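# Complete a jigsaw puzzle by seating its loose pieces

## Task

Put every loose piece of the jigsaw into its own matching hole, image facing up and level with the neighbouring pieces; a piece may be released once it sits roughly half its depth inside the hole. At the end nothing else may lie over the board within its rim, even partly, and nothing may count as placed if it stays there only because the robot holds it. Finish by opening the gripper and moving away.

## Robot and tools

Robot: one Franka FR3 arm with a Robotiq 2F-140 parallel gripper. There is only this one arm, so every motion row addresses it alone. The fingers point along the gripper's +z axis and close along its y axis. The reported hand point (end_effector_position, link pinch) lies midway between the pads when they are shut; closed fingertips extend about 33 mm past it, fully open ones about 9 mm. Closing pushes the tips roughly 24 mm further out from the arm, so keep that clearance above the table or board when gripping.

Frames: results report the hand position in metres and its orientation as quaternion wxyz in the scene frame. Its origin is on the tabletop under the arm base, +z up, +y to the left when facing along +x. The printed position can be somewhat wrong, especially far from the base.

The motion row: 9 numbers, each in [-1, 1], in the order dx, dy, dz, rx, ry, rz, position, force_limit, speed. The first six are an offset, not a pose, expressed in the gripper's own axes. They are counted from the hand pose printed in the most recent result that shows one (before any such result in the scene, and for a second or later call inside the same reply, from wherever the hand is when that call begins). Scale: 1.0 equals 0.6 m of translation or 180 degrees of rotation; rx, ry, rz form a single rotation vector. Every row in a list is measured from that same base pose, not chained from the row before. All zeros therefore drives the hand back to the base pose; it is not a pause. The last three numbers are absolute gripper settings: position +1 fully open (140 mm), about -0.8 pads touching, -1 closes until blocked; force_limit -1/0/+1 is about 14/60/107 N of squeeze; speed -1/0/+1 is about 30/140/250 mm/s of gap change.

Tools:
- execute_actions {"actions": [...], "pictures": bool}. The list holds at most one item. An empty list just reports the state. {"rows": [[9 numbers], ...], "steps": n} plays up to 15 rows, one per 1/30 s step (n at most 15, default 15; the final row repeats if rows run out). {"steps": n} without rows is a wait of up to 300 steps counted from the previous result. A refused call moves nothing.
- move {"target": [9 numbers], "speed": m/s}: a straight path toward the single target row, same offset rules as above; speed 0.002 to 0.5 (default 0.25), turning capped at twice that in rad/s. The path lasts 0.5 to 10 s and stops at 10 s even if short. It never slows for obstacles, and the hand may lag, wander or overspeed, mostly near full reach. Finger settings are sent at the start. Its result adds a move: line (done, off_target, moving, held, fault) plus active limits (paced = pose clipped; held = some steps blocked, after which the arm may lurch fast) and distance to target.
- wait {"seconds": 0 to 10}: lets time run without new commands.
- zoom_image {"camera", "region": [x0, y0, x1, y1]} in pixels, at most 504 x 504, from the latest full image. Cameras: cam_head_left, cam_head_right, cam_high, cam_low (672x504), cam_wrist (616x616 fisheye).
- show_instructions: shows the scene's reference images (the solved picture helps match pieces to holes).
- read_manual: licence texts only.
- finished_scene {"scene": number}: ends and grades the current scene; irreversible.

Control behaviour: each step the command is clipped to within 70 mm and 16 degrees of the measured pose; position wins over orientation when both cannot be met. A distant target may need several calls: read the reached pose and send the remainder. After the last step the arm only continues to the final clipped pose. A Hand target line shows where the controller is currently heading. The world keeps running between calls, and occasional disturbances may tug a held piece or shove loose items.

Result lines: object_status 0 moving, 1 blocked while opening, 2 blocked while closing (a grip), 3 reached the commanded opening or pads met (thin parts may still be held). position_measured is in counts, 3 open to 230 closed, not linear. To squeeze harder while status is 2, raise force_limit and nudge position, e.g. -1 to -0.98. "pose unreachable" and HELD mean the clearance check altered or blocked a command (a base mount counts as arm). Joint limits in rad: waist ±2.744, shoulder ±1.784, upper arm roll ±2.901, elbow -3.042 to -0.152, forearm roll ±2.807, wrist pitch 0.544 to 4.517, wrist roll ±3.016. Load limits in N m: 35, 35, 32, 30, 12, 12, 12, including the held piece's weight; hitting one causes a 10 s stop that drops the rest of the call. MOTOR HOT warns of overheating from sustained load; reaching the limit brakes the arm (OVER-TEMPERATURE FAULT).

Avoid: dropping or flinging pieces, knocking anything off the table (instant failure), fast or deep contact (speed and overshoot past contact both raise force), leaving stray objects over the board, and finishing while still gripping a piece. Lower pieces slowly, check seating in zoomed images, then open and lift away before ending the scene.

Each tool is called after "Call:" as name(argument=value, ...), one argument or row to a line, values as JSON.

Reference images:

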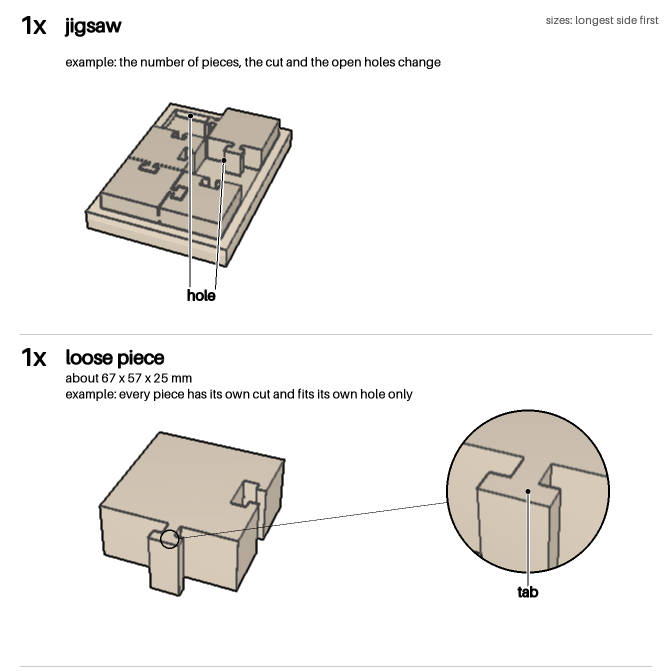

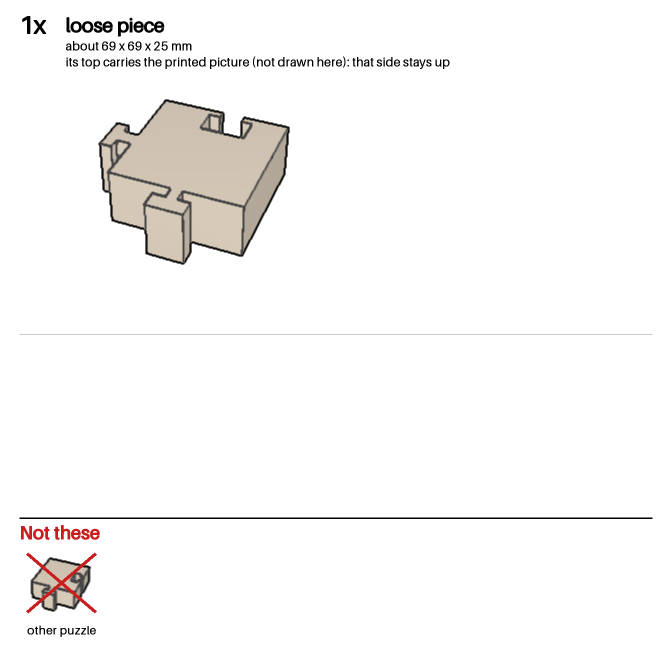

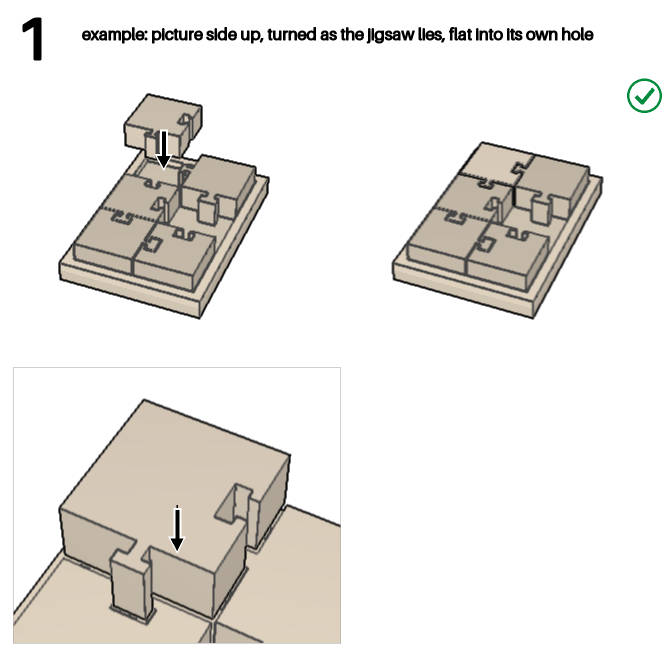

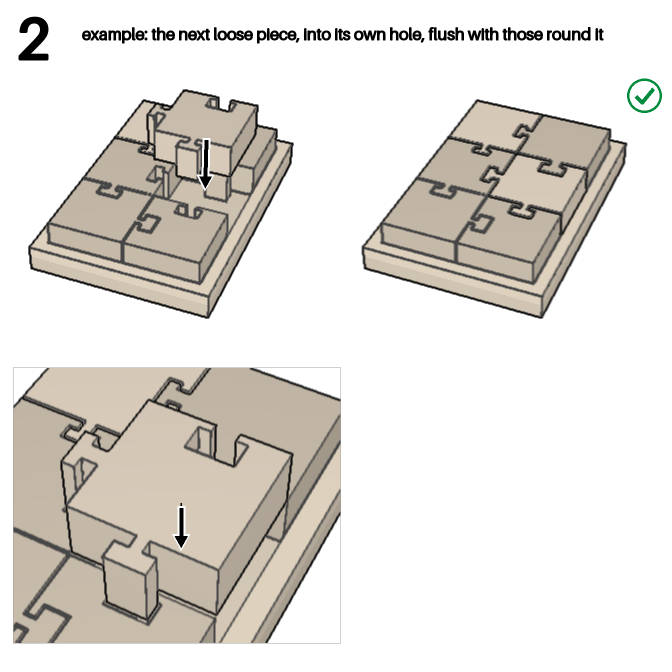

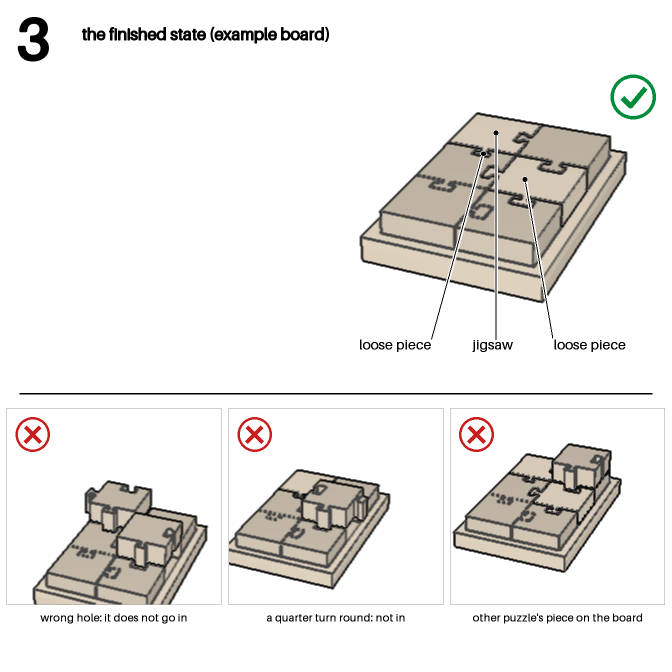

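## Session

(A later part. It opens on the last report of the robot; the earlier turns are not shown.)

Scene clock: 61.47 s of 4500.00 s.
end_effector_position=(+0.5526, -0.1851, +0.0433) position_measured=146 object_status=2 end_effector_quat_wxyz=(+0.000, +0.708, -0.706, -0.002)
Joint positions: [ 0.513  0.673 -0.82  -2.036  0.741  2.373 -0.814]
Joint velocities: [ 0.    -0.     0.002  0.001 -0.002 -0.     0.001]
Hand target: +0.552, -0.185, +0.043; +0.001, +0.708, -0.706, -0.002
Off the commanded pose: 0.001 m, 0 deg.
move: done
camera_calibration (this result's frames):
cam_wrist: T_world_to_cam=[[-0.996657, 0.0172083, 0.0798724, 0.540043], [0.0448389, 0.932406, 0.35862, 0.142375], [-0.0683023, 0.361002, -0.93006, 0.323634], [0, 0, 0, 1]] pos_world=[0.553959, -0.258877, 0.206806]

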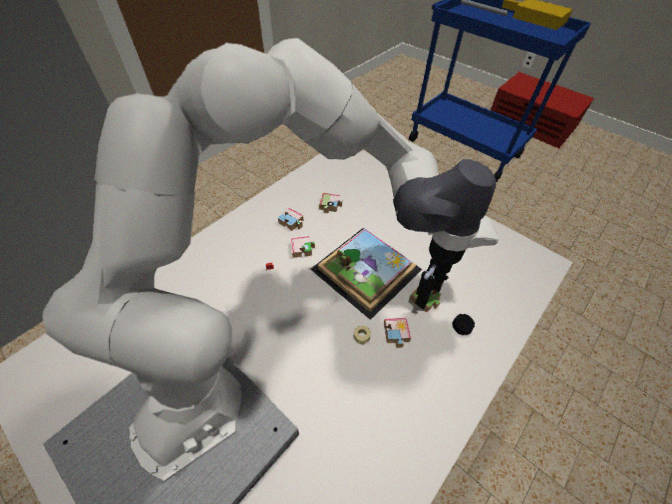

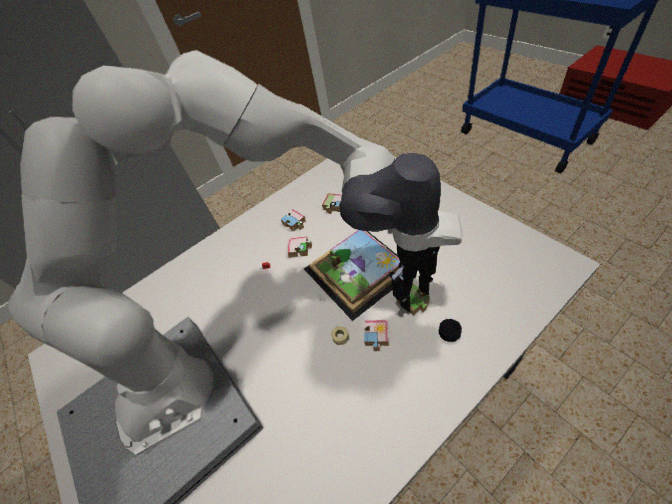

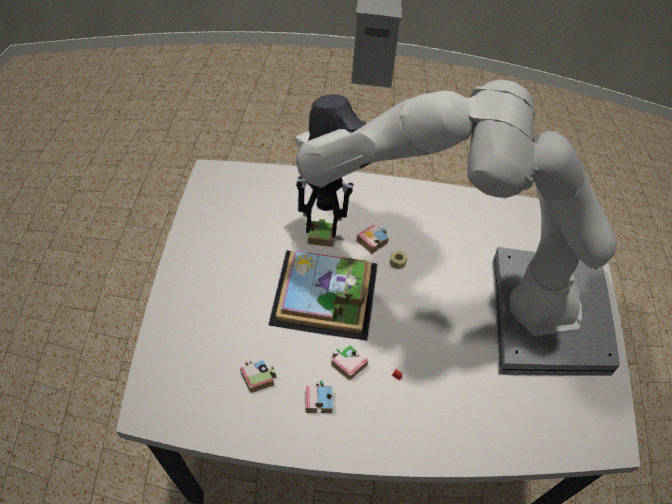

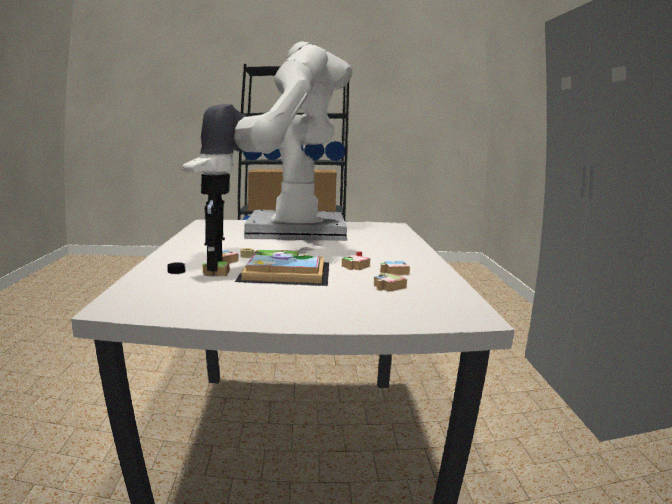

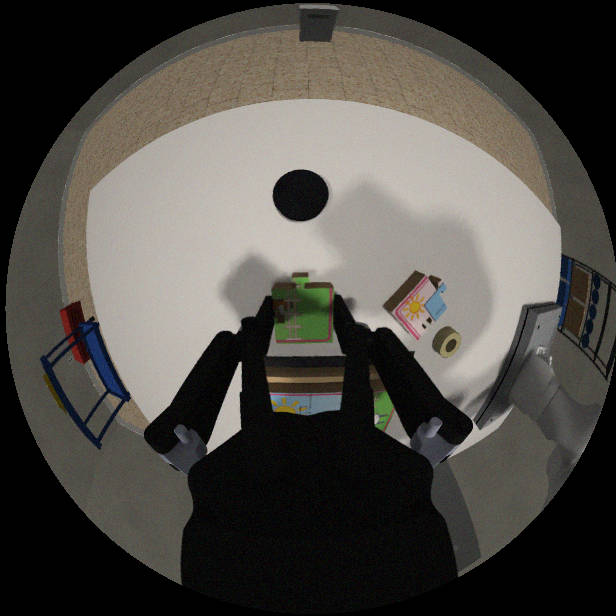

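Call:
move(
  target=[0,0,-0.13,0,0,0,-1,0,0.3],
  speed=0.2,
)

Call:
move(
  target=[-0.378,0.15,0,0,0,0,-1,0,0.3],
)

Scene clock: 71.07 s of 4500.00 s.
end_effector_position=(+0.5535, -0.1843, +0.1210) position_measured=146 object_status=2 end_effector_quat_wxyz=(-0.001, +0.713, -0.702, -0.000)
Joint positions: [ 0.631  0.542 -0.975 -2.042  0.608  2.26  -0.746]
Joint velocities: [ 0.004  0.003 -0.007  0.001  0.001 -0.014  0.015]
Hand target: +0.552, -0.185, +0.121; +0.001, +0.708, -0.706, -0.002
Off the commanded pose: 0.001 m, 1 deg.
After step 90, 5.53 s passed at rest.
move: done
camera_calibration (this result's frames):
cam_wrist: T_world_to_cam=[[-0.997093, 0.00519678, 0.076014, 0.53321], [0.0321893, 0.932994, 0.35845, 0.12084], [-0.0690578, 0.359854, -0.930449, 0.395899], [0, 0, 0, 1]] pos_world=[0.555111, -0.25798, 0.284518]

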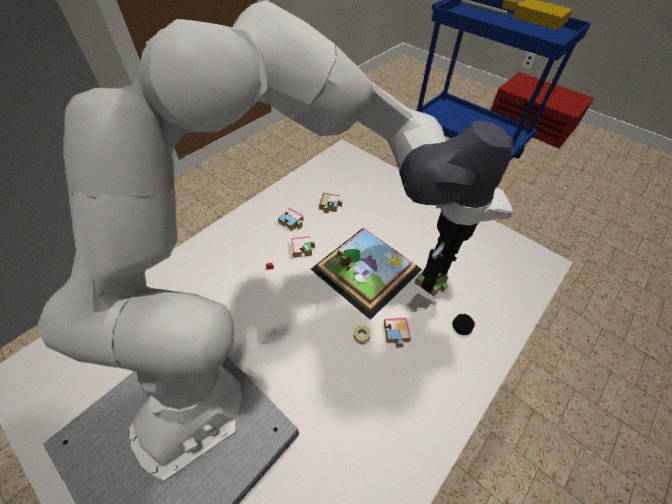

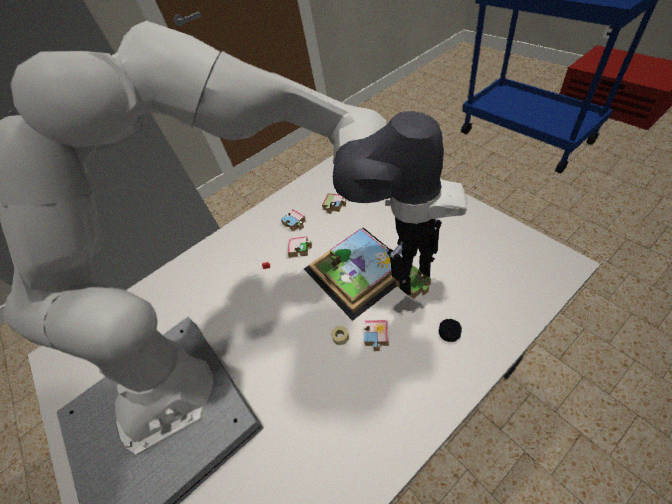

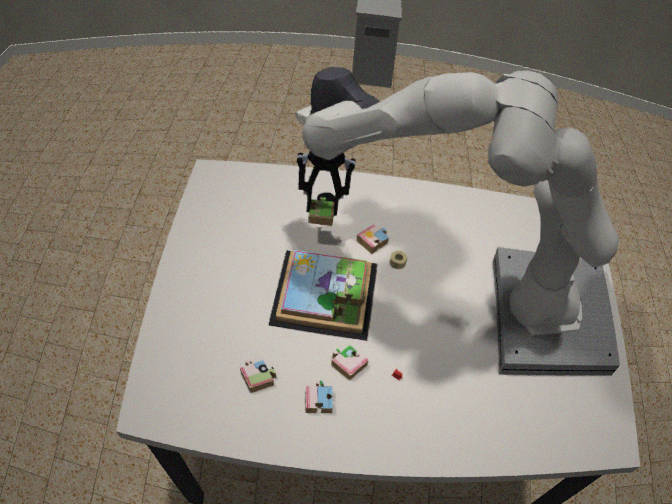

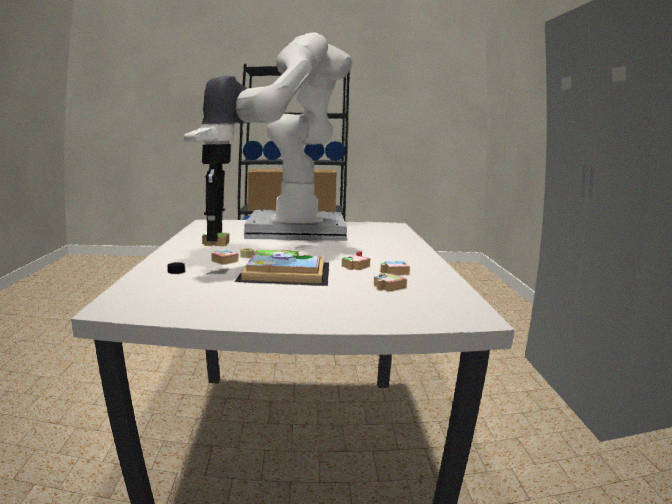

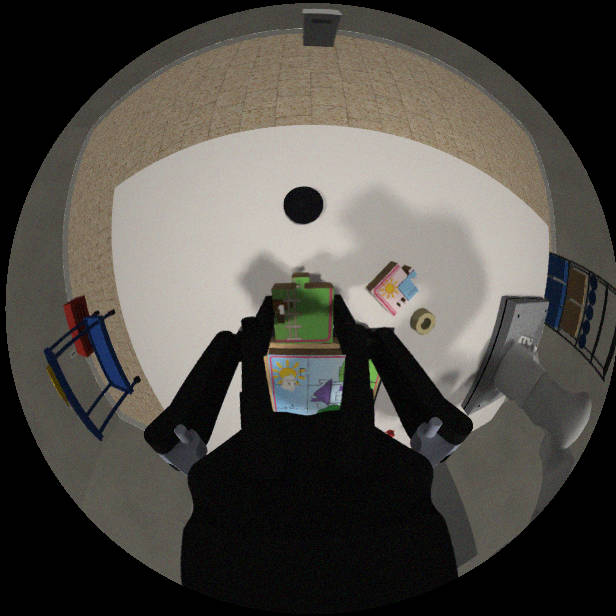

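Scene clock: 72.93 s of 4500.00 s.
end_effector_position=(+0.4606, +0.0417, +0.1177) position_measured=146 object_status=2 end_effector_quat_wxyz=(+0.004, +0.719, -0.695, -0.002)
Joint positions: [ 1.646  0.335 -1.492 -2.477  0.539  2.417 -0.34 ]
Joint velocities: [ 0.003  0.008 -0.003  0.001  0.016  0.     0.011]
Hand target: +0.462, +0.041, +0.118; +0.002, +0.713, -0.701, -0.000
Off the commanded pose: 0.004 m, 1 deg.
move: off_target
camera_calibration (this result's frames):
cam_wrist: T_world_to_cam=[[-0.996318, -0.0129122, 0.084754, 0.438985], [0.0179198, 0.935391, 0.353161, -0.0787704], [-0.0838382, 0.353379, -0.931716, 0.312335], [0, 0, 0, 1]] pos_world=[0.464965, -0.0310235, 0.281621]

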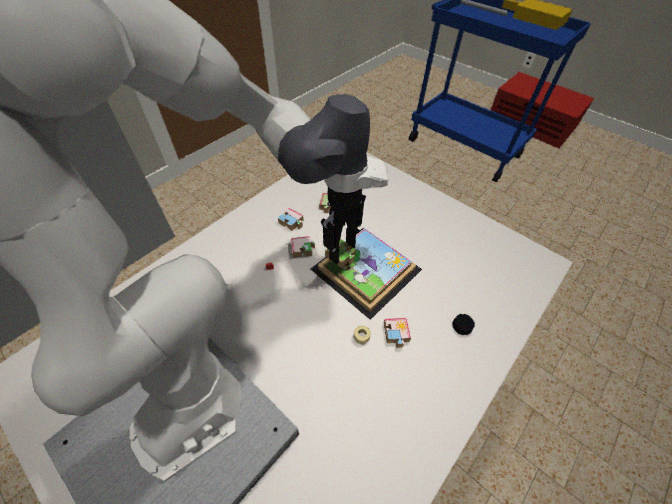

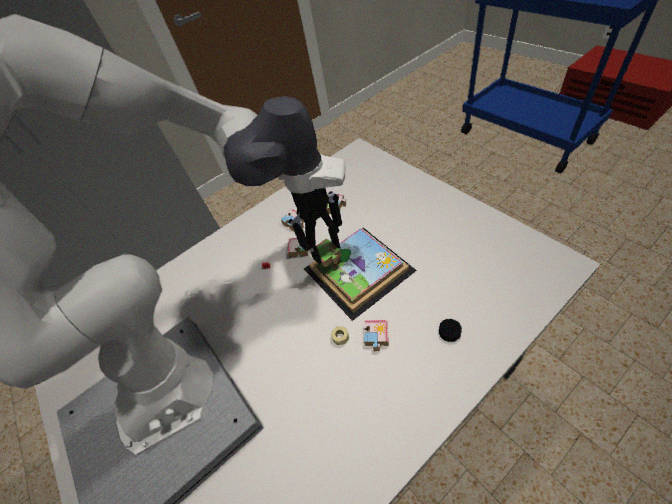

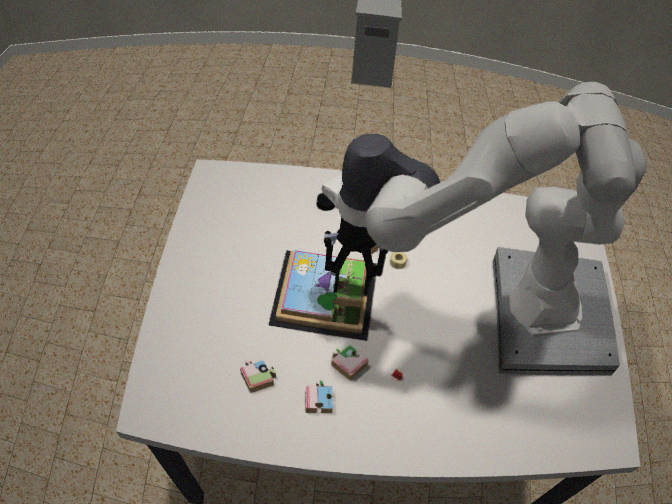

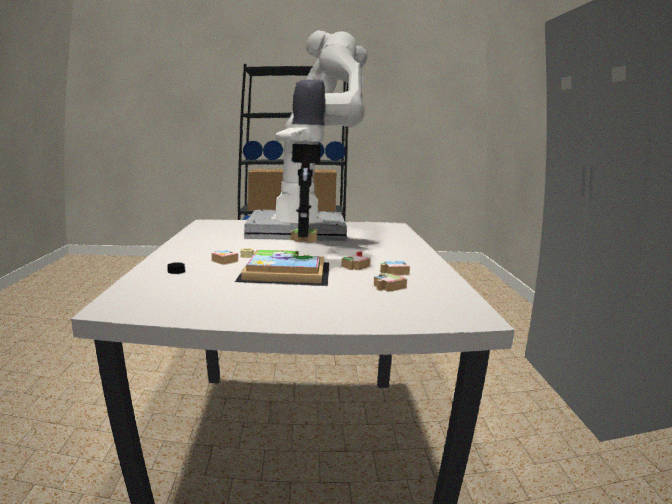

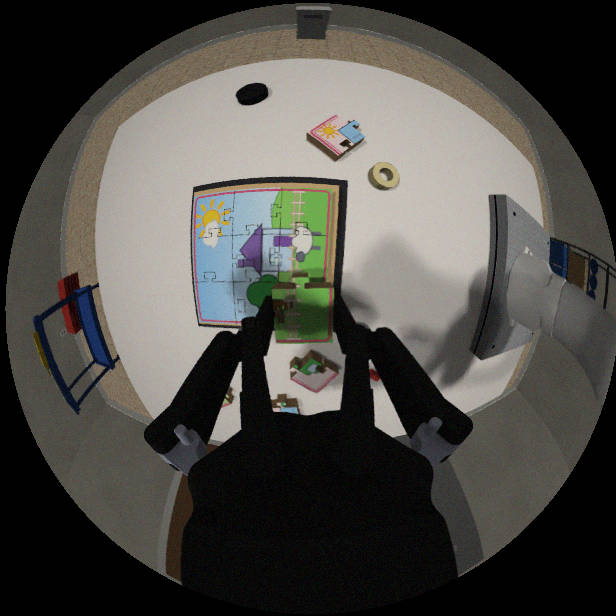

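Call:
move(
  target=[0,-0.002,0.053,0,0,0,-1,0,0.3],
  speed=0.08,
)

Call:
zoom_image(
  camera="cam_wrist",
  region=[220, 220, 400, 380],
)

Call:
zoom_image(
  camera="cam_head_left",
  region=[290, 200, 430, 320],
)

Call:
zoom_image(
  camera="cam_high",
  region=[270, 230, 410, 350],
)

Scene clock: 80.03 s of 4500.00 s.
end_effector_position=(+0.4595, +0.0407, +0.0856) position_measured=146 object_status=2 end_effector_quat_wxyz=(+0.006, +0.715, -0.699, -0.003)
Joint positions: [ 1.438  0.357 -1.263 -2.479  0.6    2.483 -0.369]
Joint velocities: [-0.015 -0.008  0.015  0.001  0.     0.014 -0.011]
Hand target: +0.462, +0.042, +0.086; +0.004, +0.719, -0.695, -0.002
Off the commanded pose: 0.002 m, 1 deg.
After step 90, 3.17 s passed at rest.
move: done
camera_calibration (this result's frames):
cam_wrist: T_world_to_cam=[[-0.995889, -0.000790247, 0.0905747, 0.439419], [0.0313, 0.935359, 0.352311, -0.0724696], [-0.0849983, 0.353698, -0.93149, 0.28313], [0, 0, 0, 1]] pos_world=[0.463947, -0.0320102, 0.249464]

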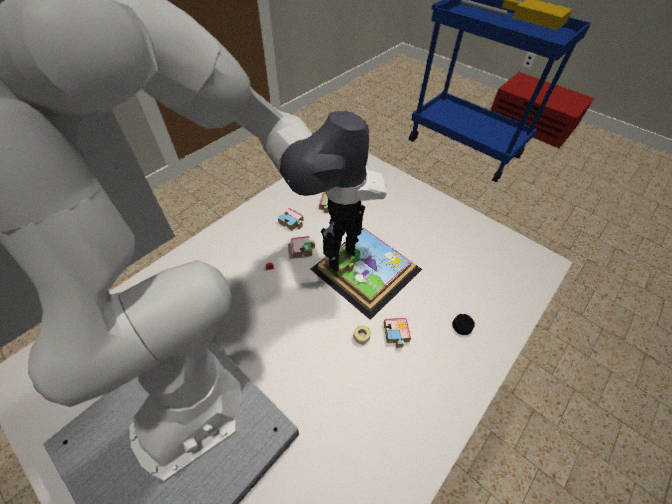

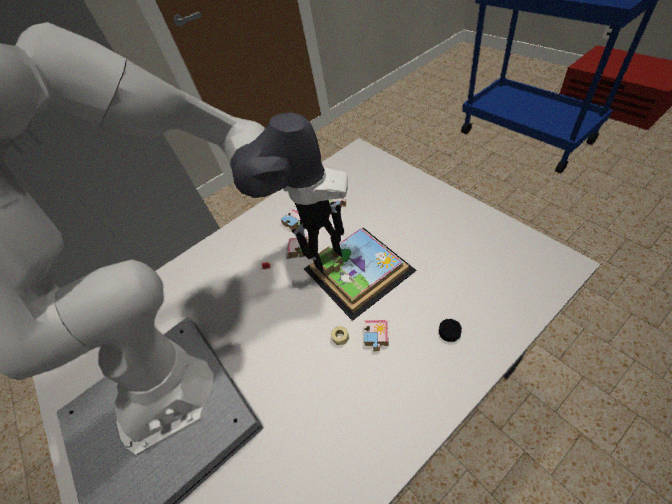

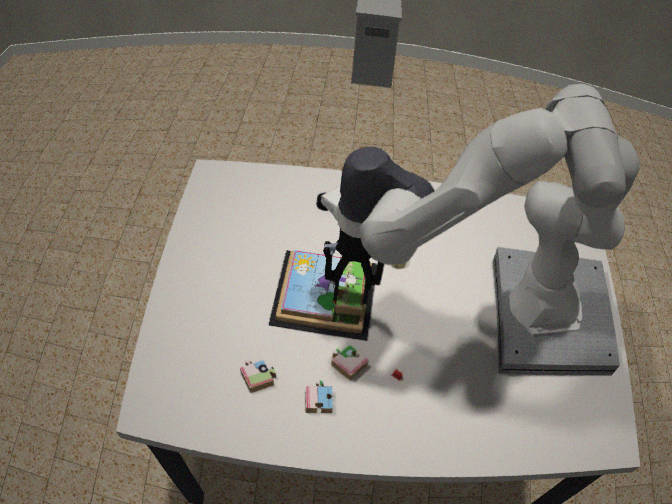

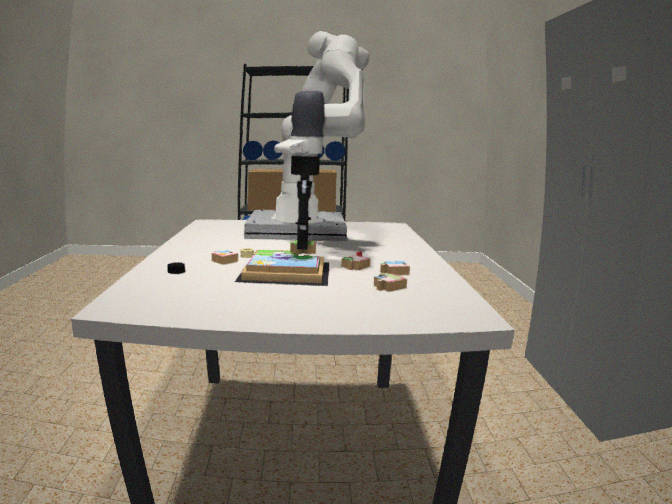

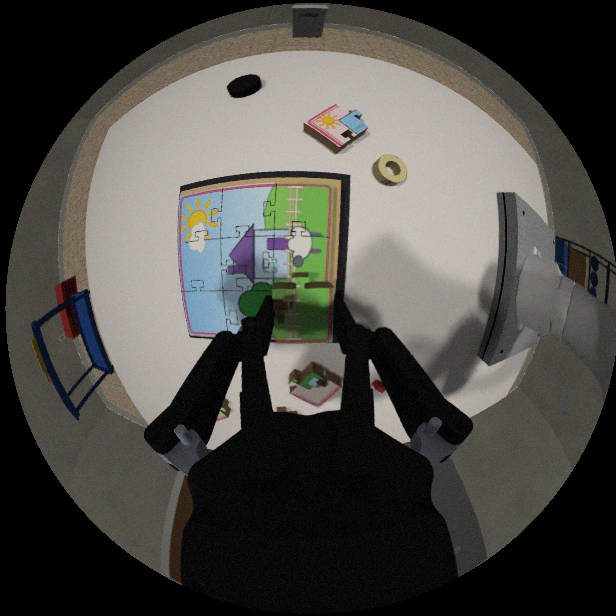

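Region (220, 220, 400, 380) of cam_wrist's 616x616 image, scaled by 2.800, with more detail than that image has.

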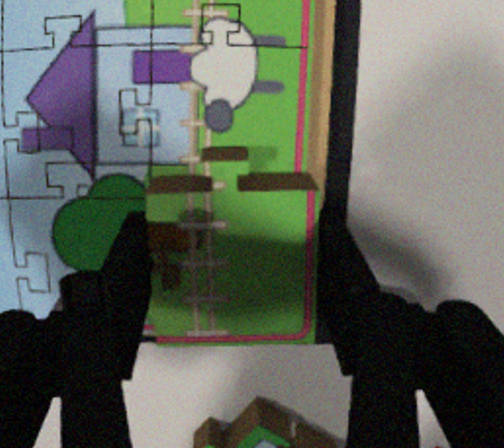

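Region (290, 200, 430, 320) of cam_head_left's 672x504 image, scaled by 3.600, with more detail than that image has; it fills the top 432 rows of this view, and the rest is white.

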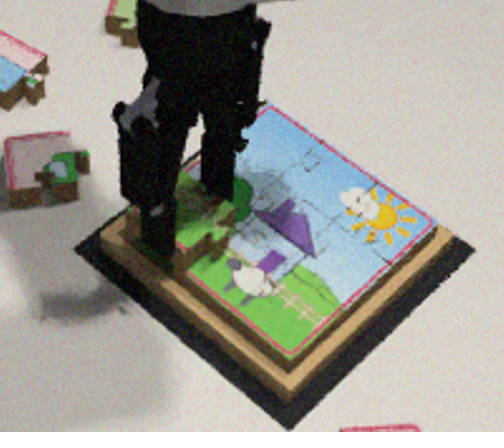

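Region (270, 230, 410, 350) of cam_high's 672x504 image, scaled by 3.600, with more detail than that image has; it fills the top 432 rows of this view, and the rest is white.

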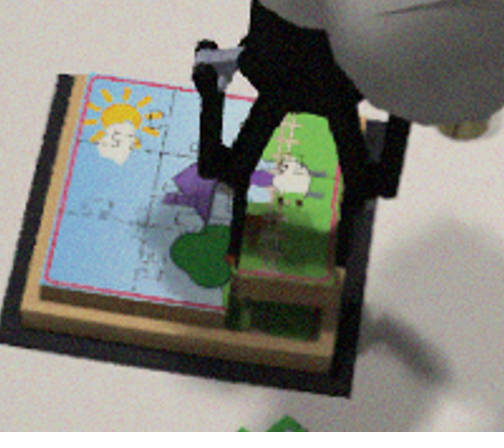

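Call:
move(
  target=[0,0,0.012,0,0,0,-1,0,0.3],
  speed=0.02,
)

Call:
zoom_image(
  camera="cam_wrist",
  region=[220, 220, 400, 380],
)

Call:
zoom_image(
  camera="cam_low",
  region=[230, 210, 350, 300],
)

Call:
zoom_image(
  camera="cam_high",
  region=[300, 260, 400, 350],
)

Scene clock: 90.27 s of 4500.00 s.
end_effector_position=(+0.4615, +0.0401, +0.0812) position_measured=146 object_status=2 end_effector_quat_wxyz=(+0.005, +0.713, -0.702, -0.003)
Joint positions: [ 1.399  0.361 -1.223 -2.474  0.612  2.494 -0.373]
Joint velocities: [-0.015 -0.004  0.012 -0.001 -0.001  0.009  0.   ]
Hand target: +0.459, +0.041, +0.078; +0.006, +0.715, -0.699, -0.003
Off the commanded pose: 0.004 m, 0 deg.
After step 90, 6.53 s passed at rest.
move: off_target
camera_calibration (this result's frames):
cam_wrist: T_world_to_cam=[[-0.996064, 0.00543312, 0.0884686, 0.4418], [0.0365551, 0.934461, 0.354185, -0.0729941], [-0.0807461, 0.356025, -0.930981, 0.277305], [0, 0, 0, 1]] pos_world=[0.465121, -0.0329176, 0.244934]

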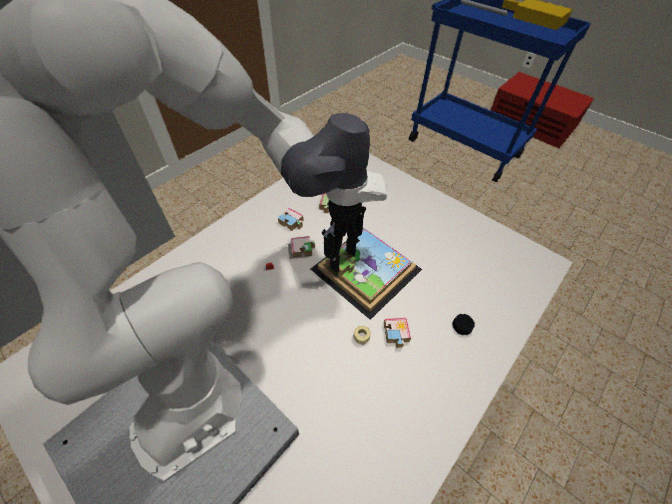

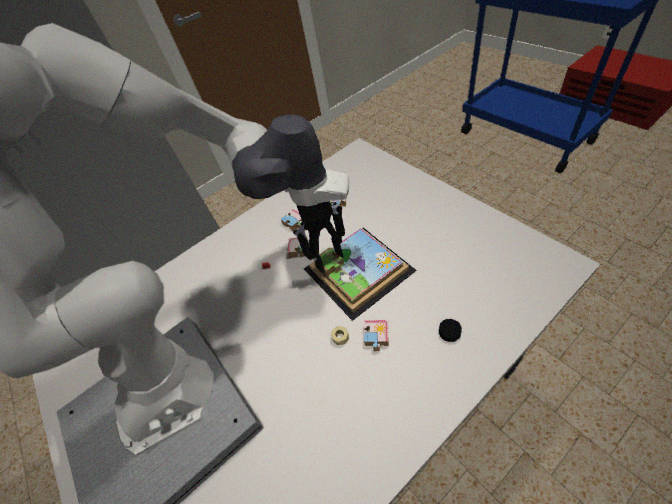

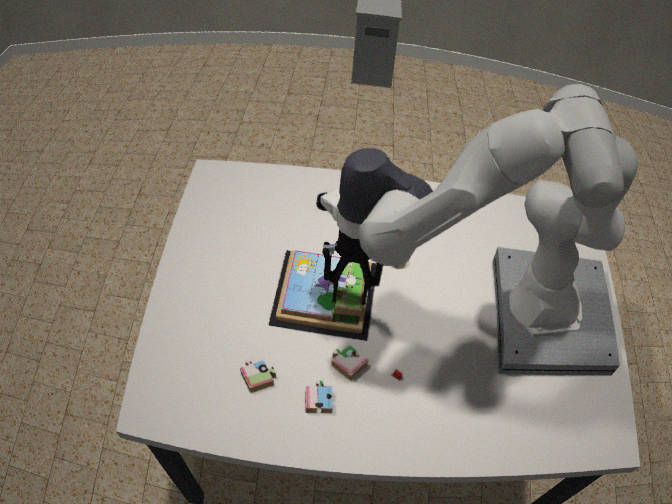

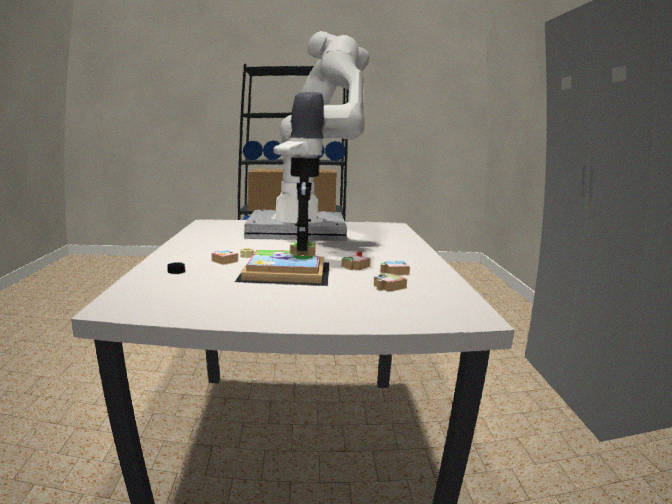

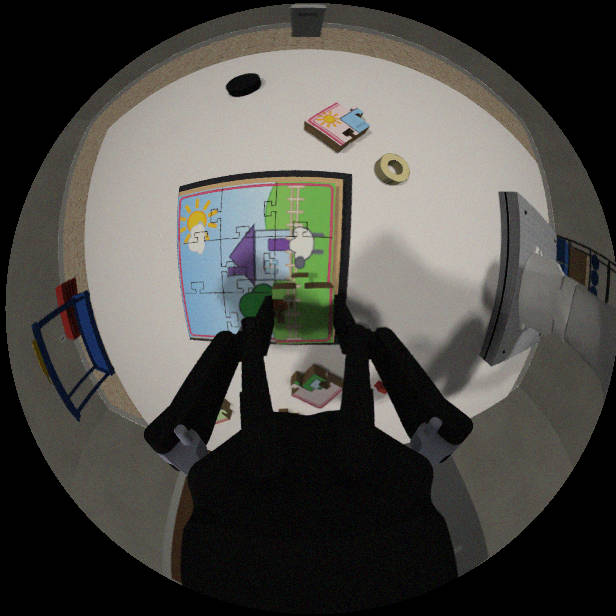

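Region (220, 220, 400, 380) of cam_wrist's 616x616 image, scaled by 2.800, with more detail than that image has.

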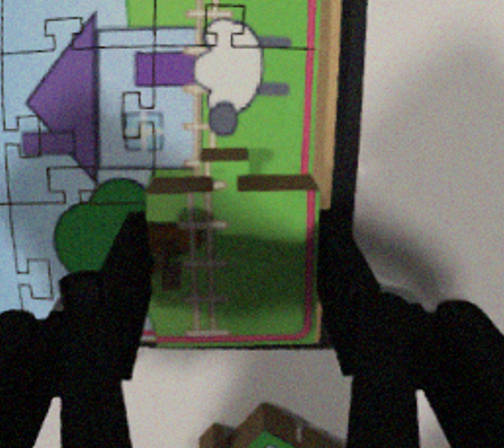

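Region (230, 210, 350, 300) of cam_low's 672x504 image, scaled by 4.200, with more detail than that image has; it fills the top 378 rows of this view, and the rest is white.

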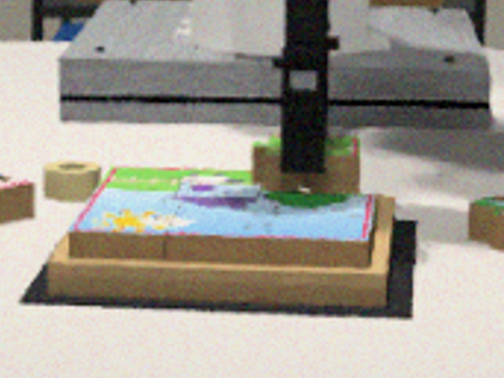

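Region (300, 260, 400, 350) of cam_high's 672x504 image, scaled by 5.040, with more detail than that image has; it fills the top 454 rows of this view, and the rest is white.

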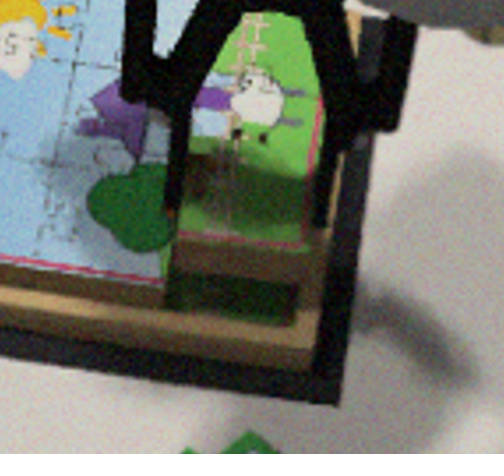

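Call:
move(
  target=[-0.010,0.002,-0.005,0,0,0,-1,0,0.3],
  speed=0.02,
)

Call:
zoom_image(
  camera="cam_wrist",
  region=[220, 220, 400, 380],
)

Call:
zoom_image(
  camera="cam_low",
  region=[230, 210, 350, 300],
)

Call:
zoom_image(
  camera="cam_high",
  region=[300, 260, 400, 350],
)

Call:
zoom_image(
  camera="cam_head_right",
  region=[290, 220, 390, 310],
)

Scene clock: 101.80 s of 4500.00 s.
end_effector_position=(+0.4617, +0.0471, +0.0842) position_measured=146 object_status=2 end_effector_quat_wxyz=(+0.003, +0.716, -0.698, -0.002)
Joint positions: [ 1.435  0.36  -1.246 -2.475  0.612  2.49  -0.369]
Joint velocities: [ 0.014 -0.    -0.014 -0.001  0.001 -0.008  0.004]
Hand target: +0.460, +0.046, +0.084; +0.005, +0.713, -0.702, -0.003
Off the commanded pose: 0.002 m, 1 deg.
After step 90, 7.83 s passed at rest.
move: done
camera_calibration (this result's frames):
cam_wrist: T_world_to_cam=[[-0.996387, -0.00465121, 0.0848018, 0.442642], [0.025841, 0.934555, 0.35488, -0.075758], [-0.0809026, 0.355789, -0.931058, 0.277759], [0, 0, 0, 1]] pos_world=[0.465472, -0.0259649, 0.247958]

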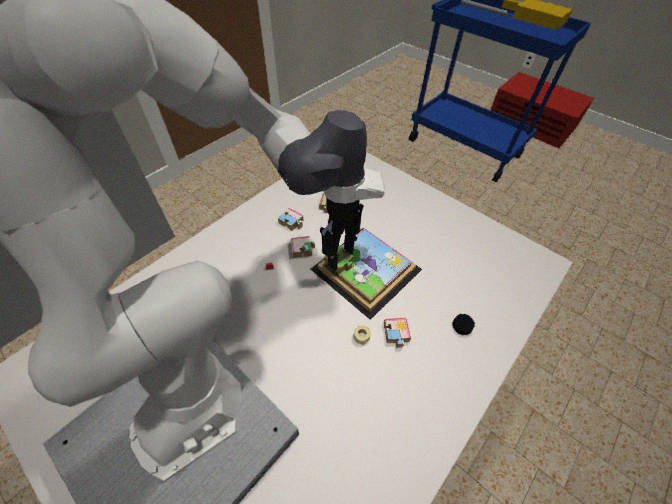

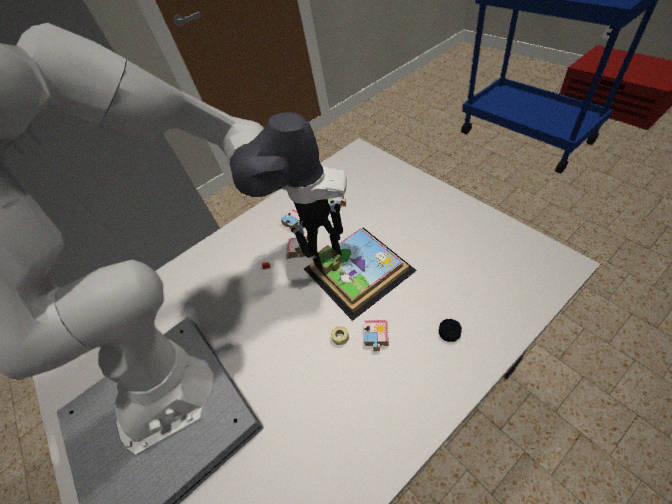

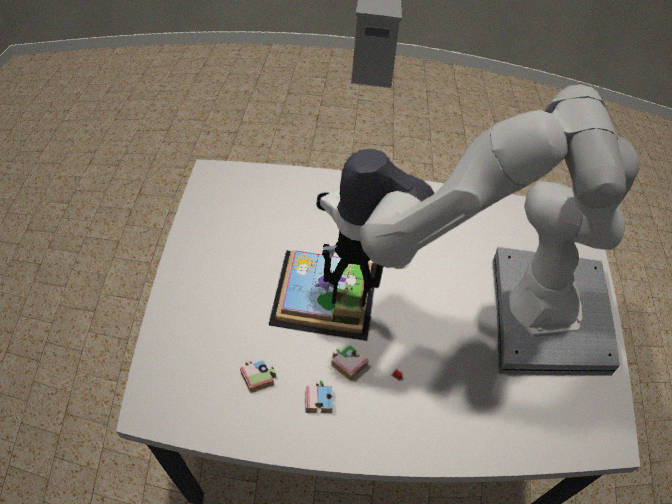

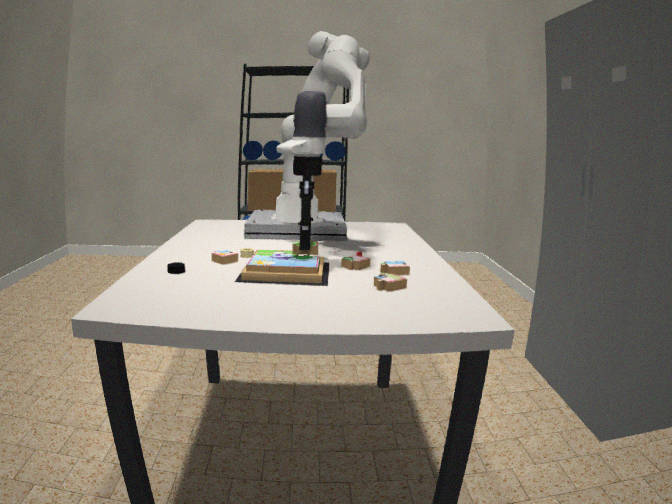

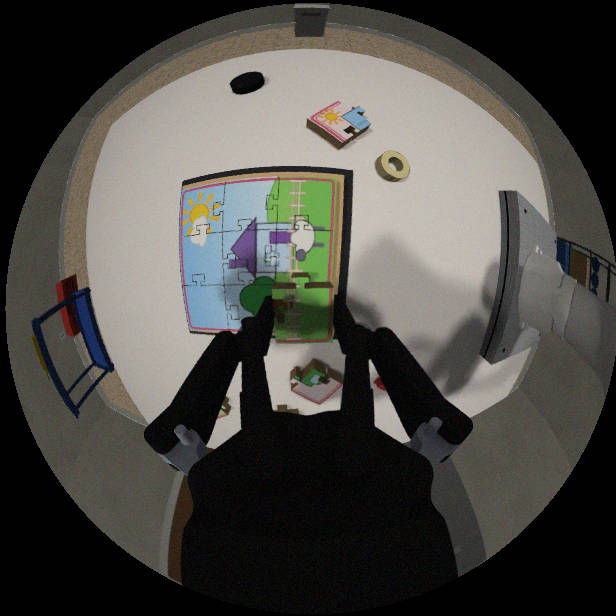

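Region (220, 220, 400, 380) of cam_wrist's 616x616 image, scaled by 2.800, with more detail than that image has.

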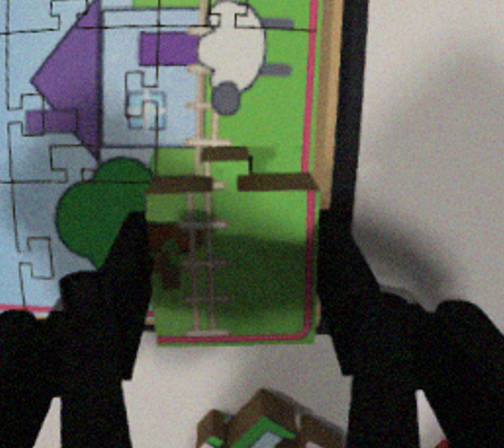

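Region (230, 210, 350, 300) of cam_low's 672x504 image, scaled by 4.200, with more detail than that image has; it fills the top 378 rows of this view, and the rest is white.

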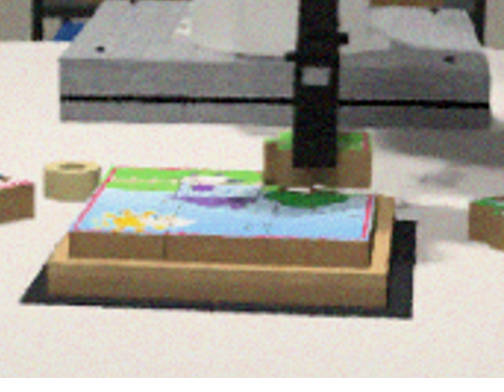

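Region (300, 260, 400, 350) of cam_high's 672x504 image, scaled by 5.040, with more detail than that image has; it fills the top 454 rows of this view, and the rest is white.

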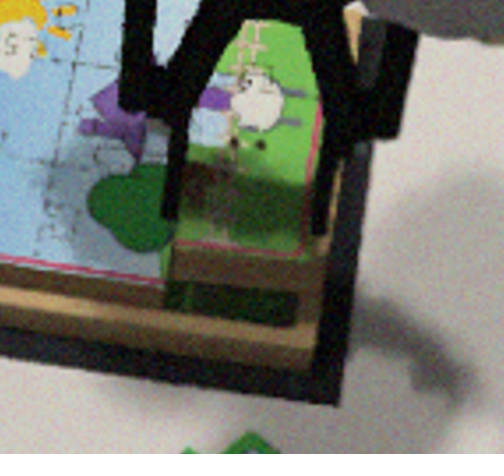

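Region (290, 220, 390, 310) of cam_head_right's 672x504 image, scaled by 5.040, with more detail than that image has; it fills the top 454 rows of this view, and the rest is white.

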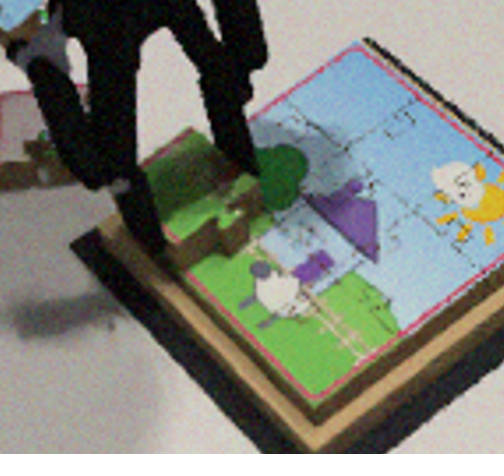

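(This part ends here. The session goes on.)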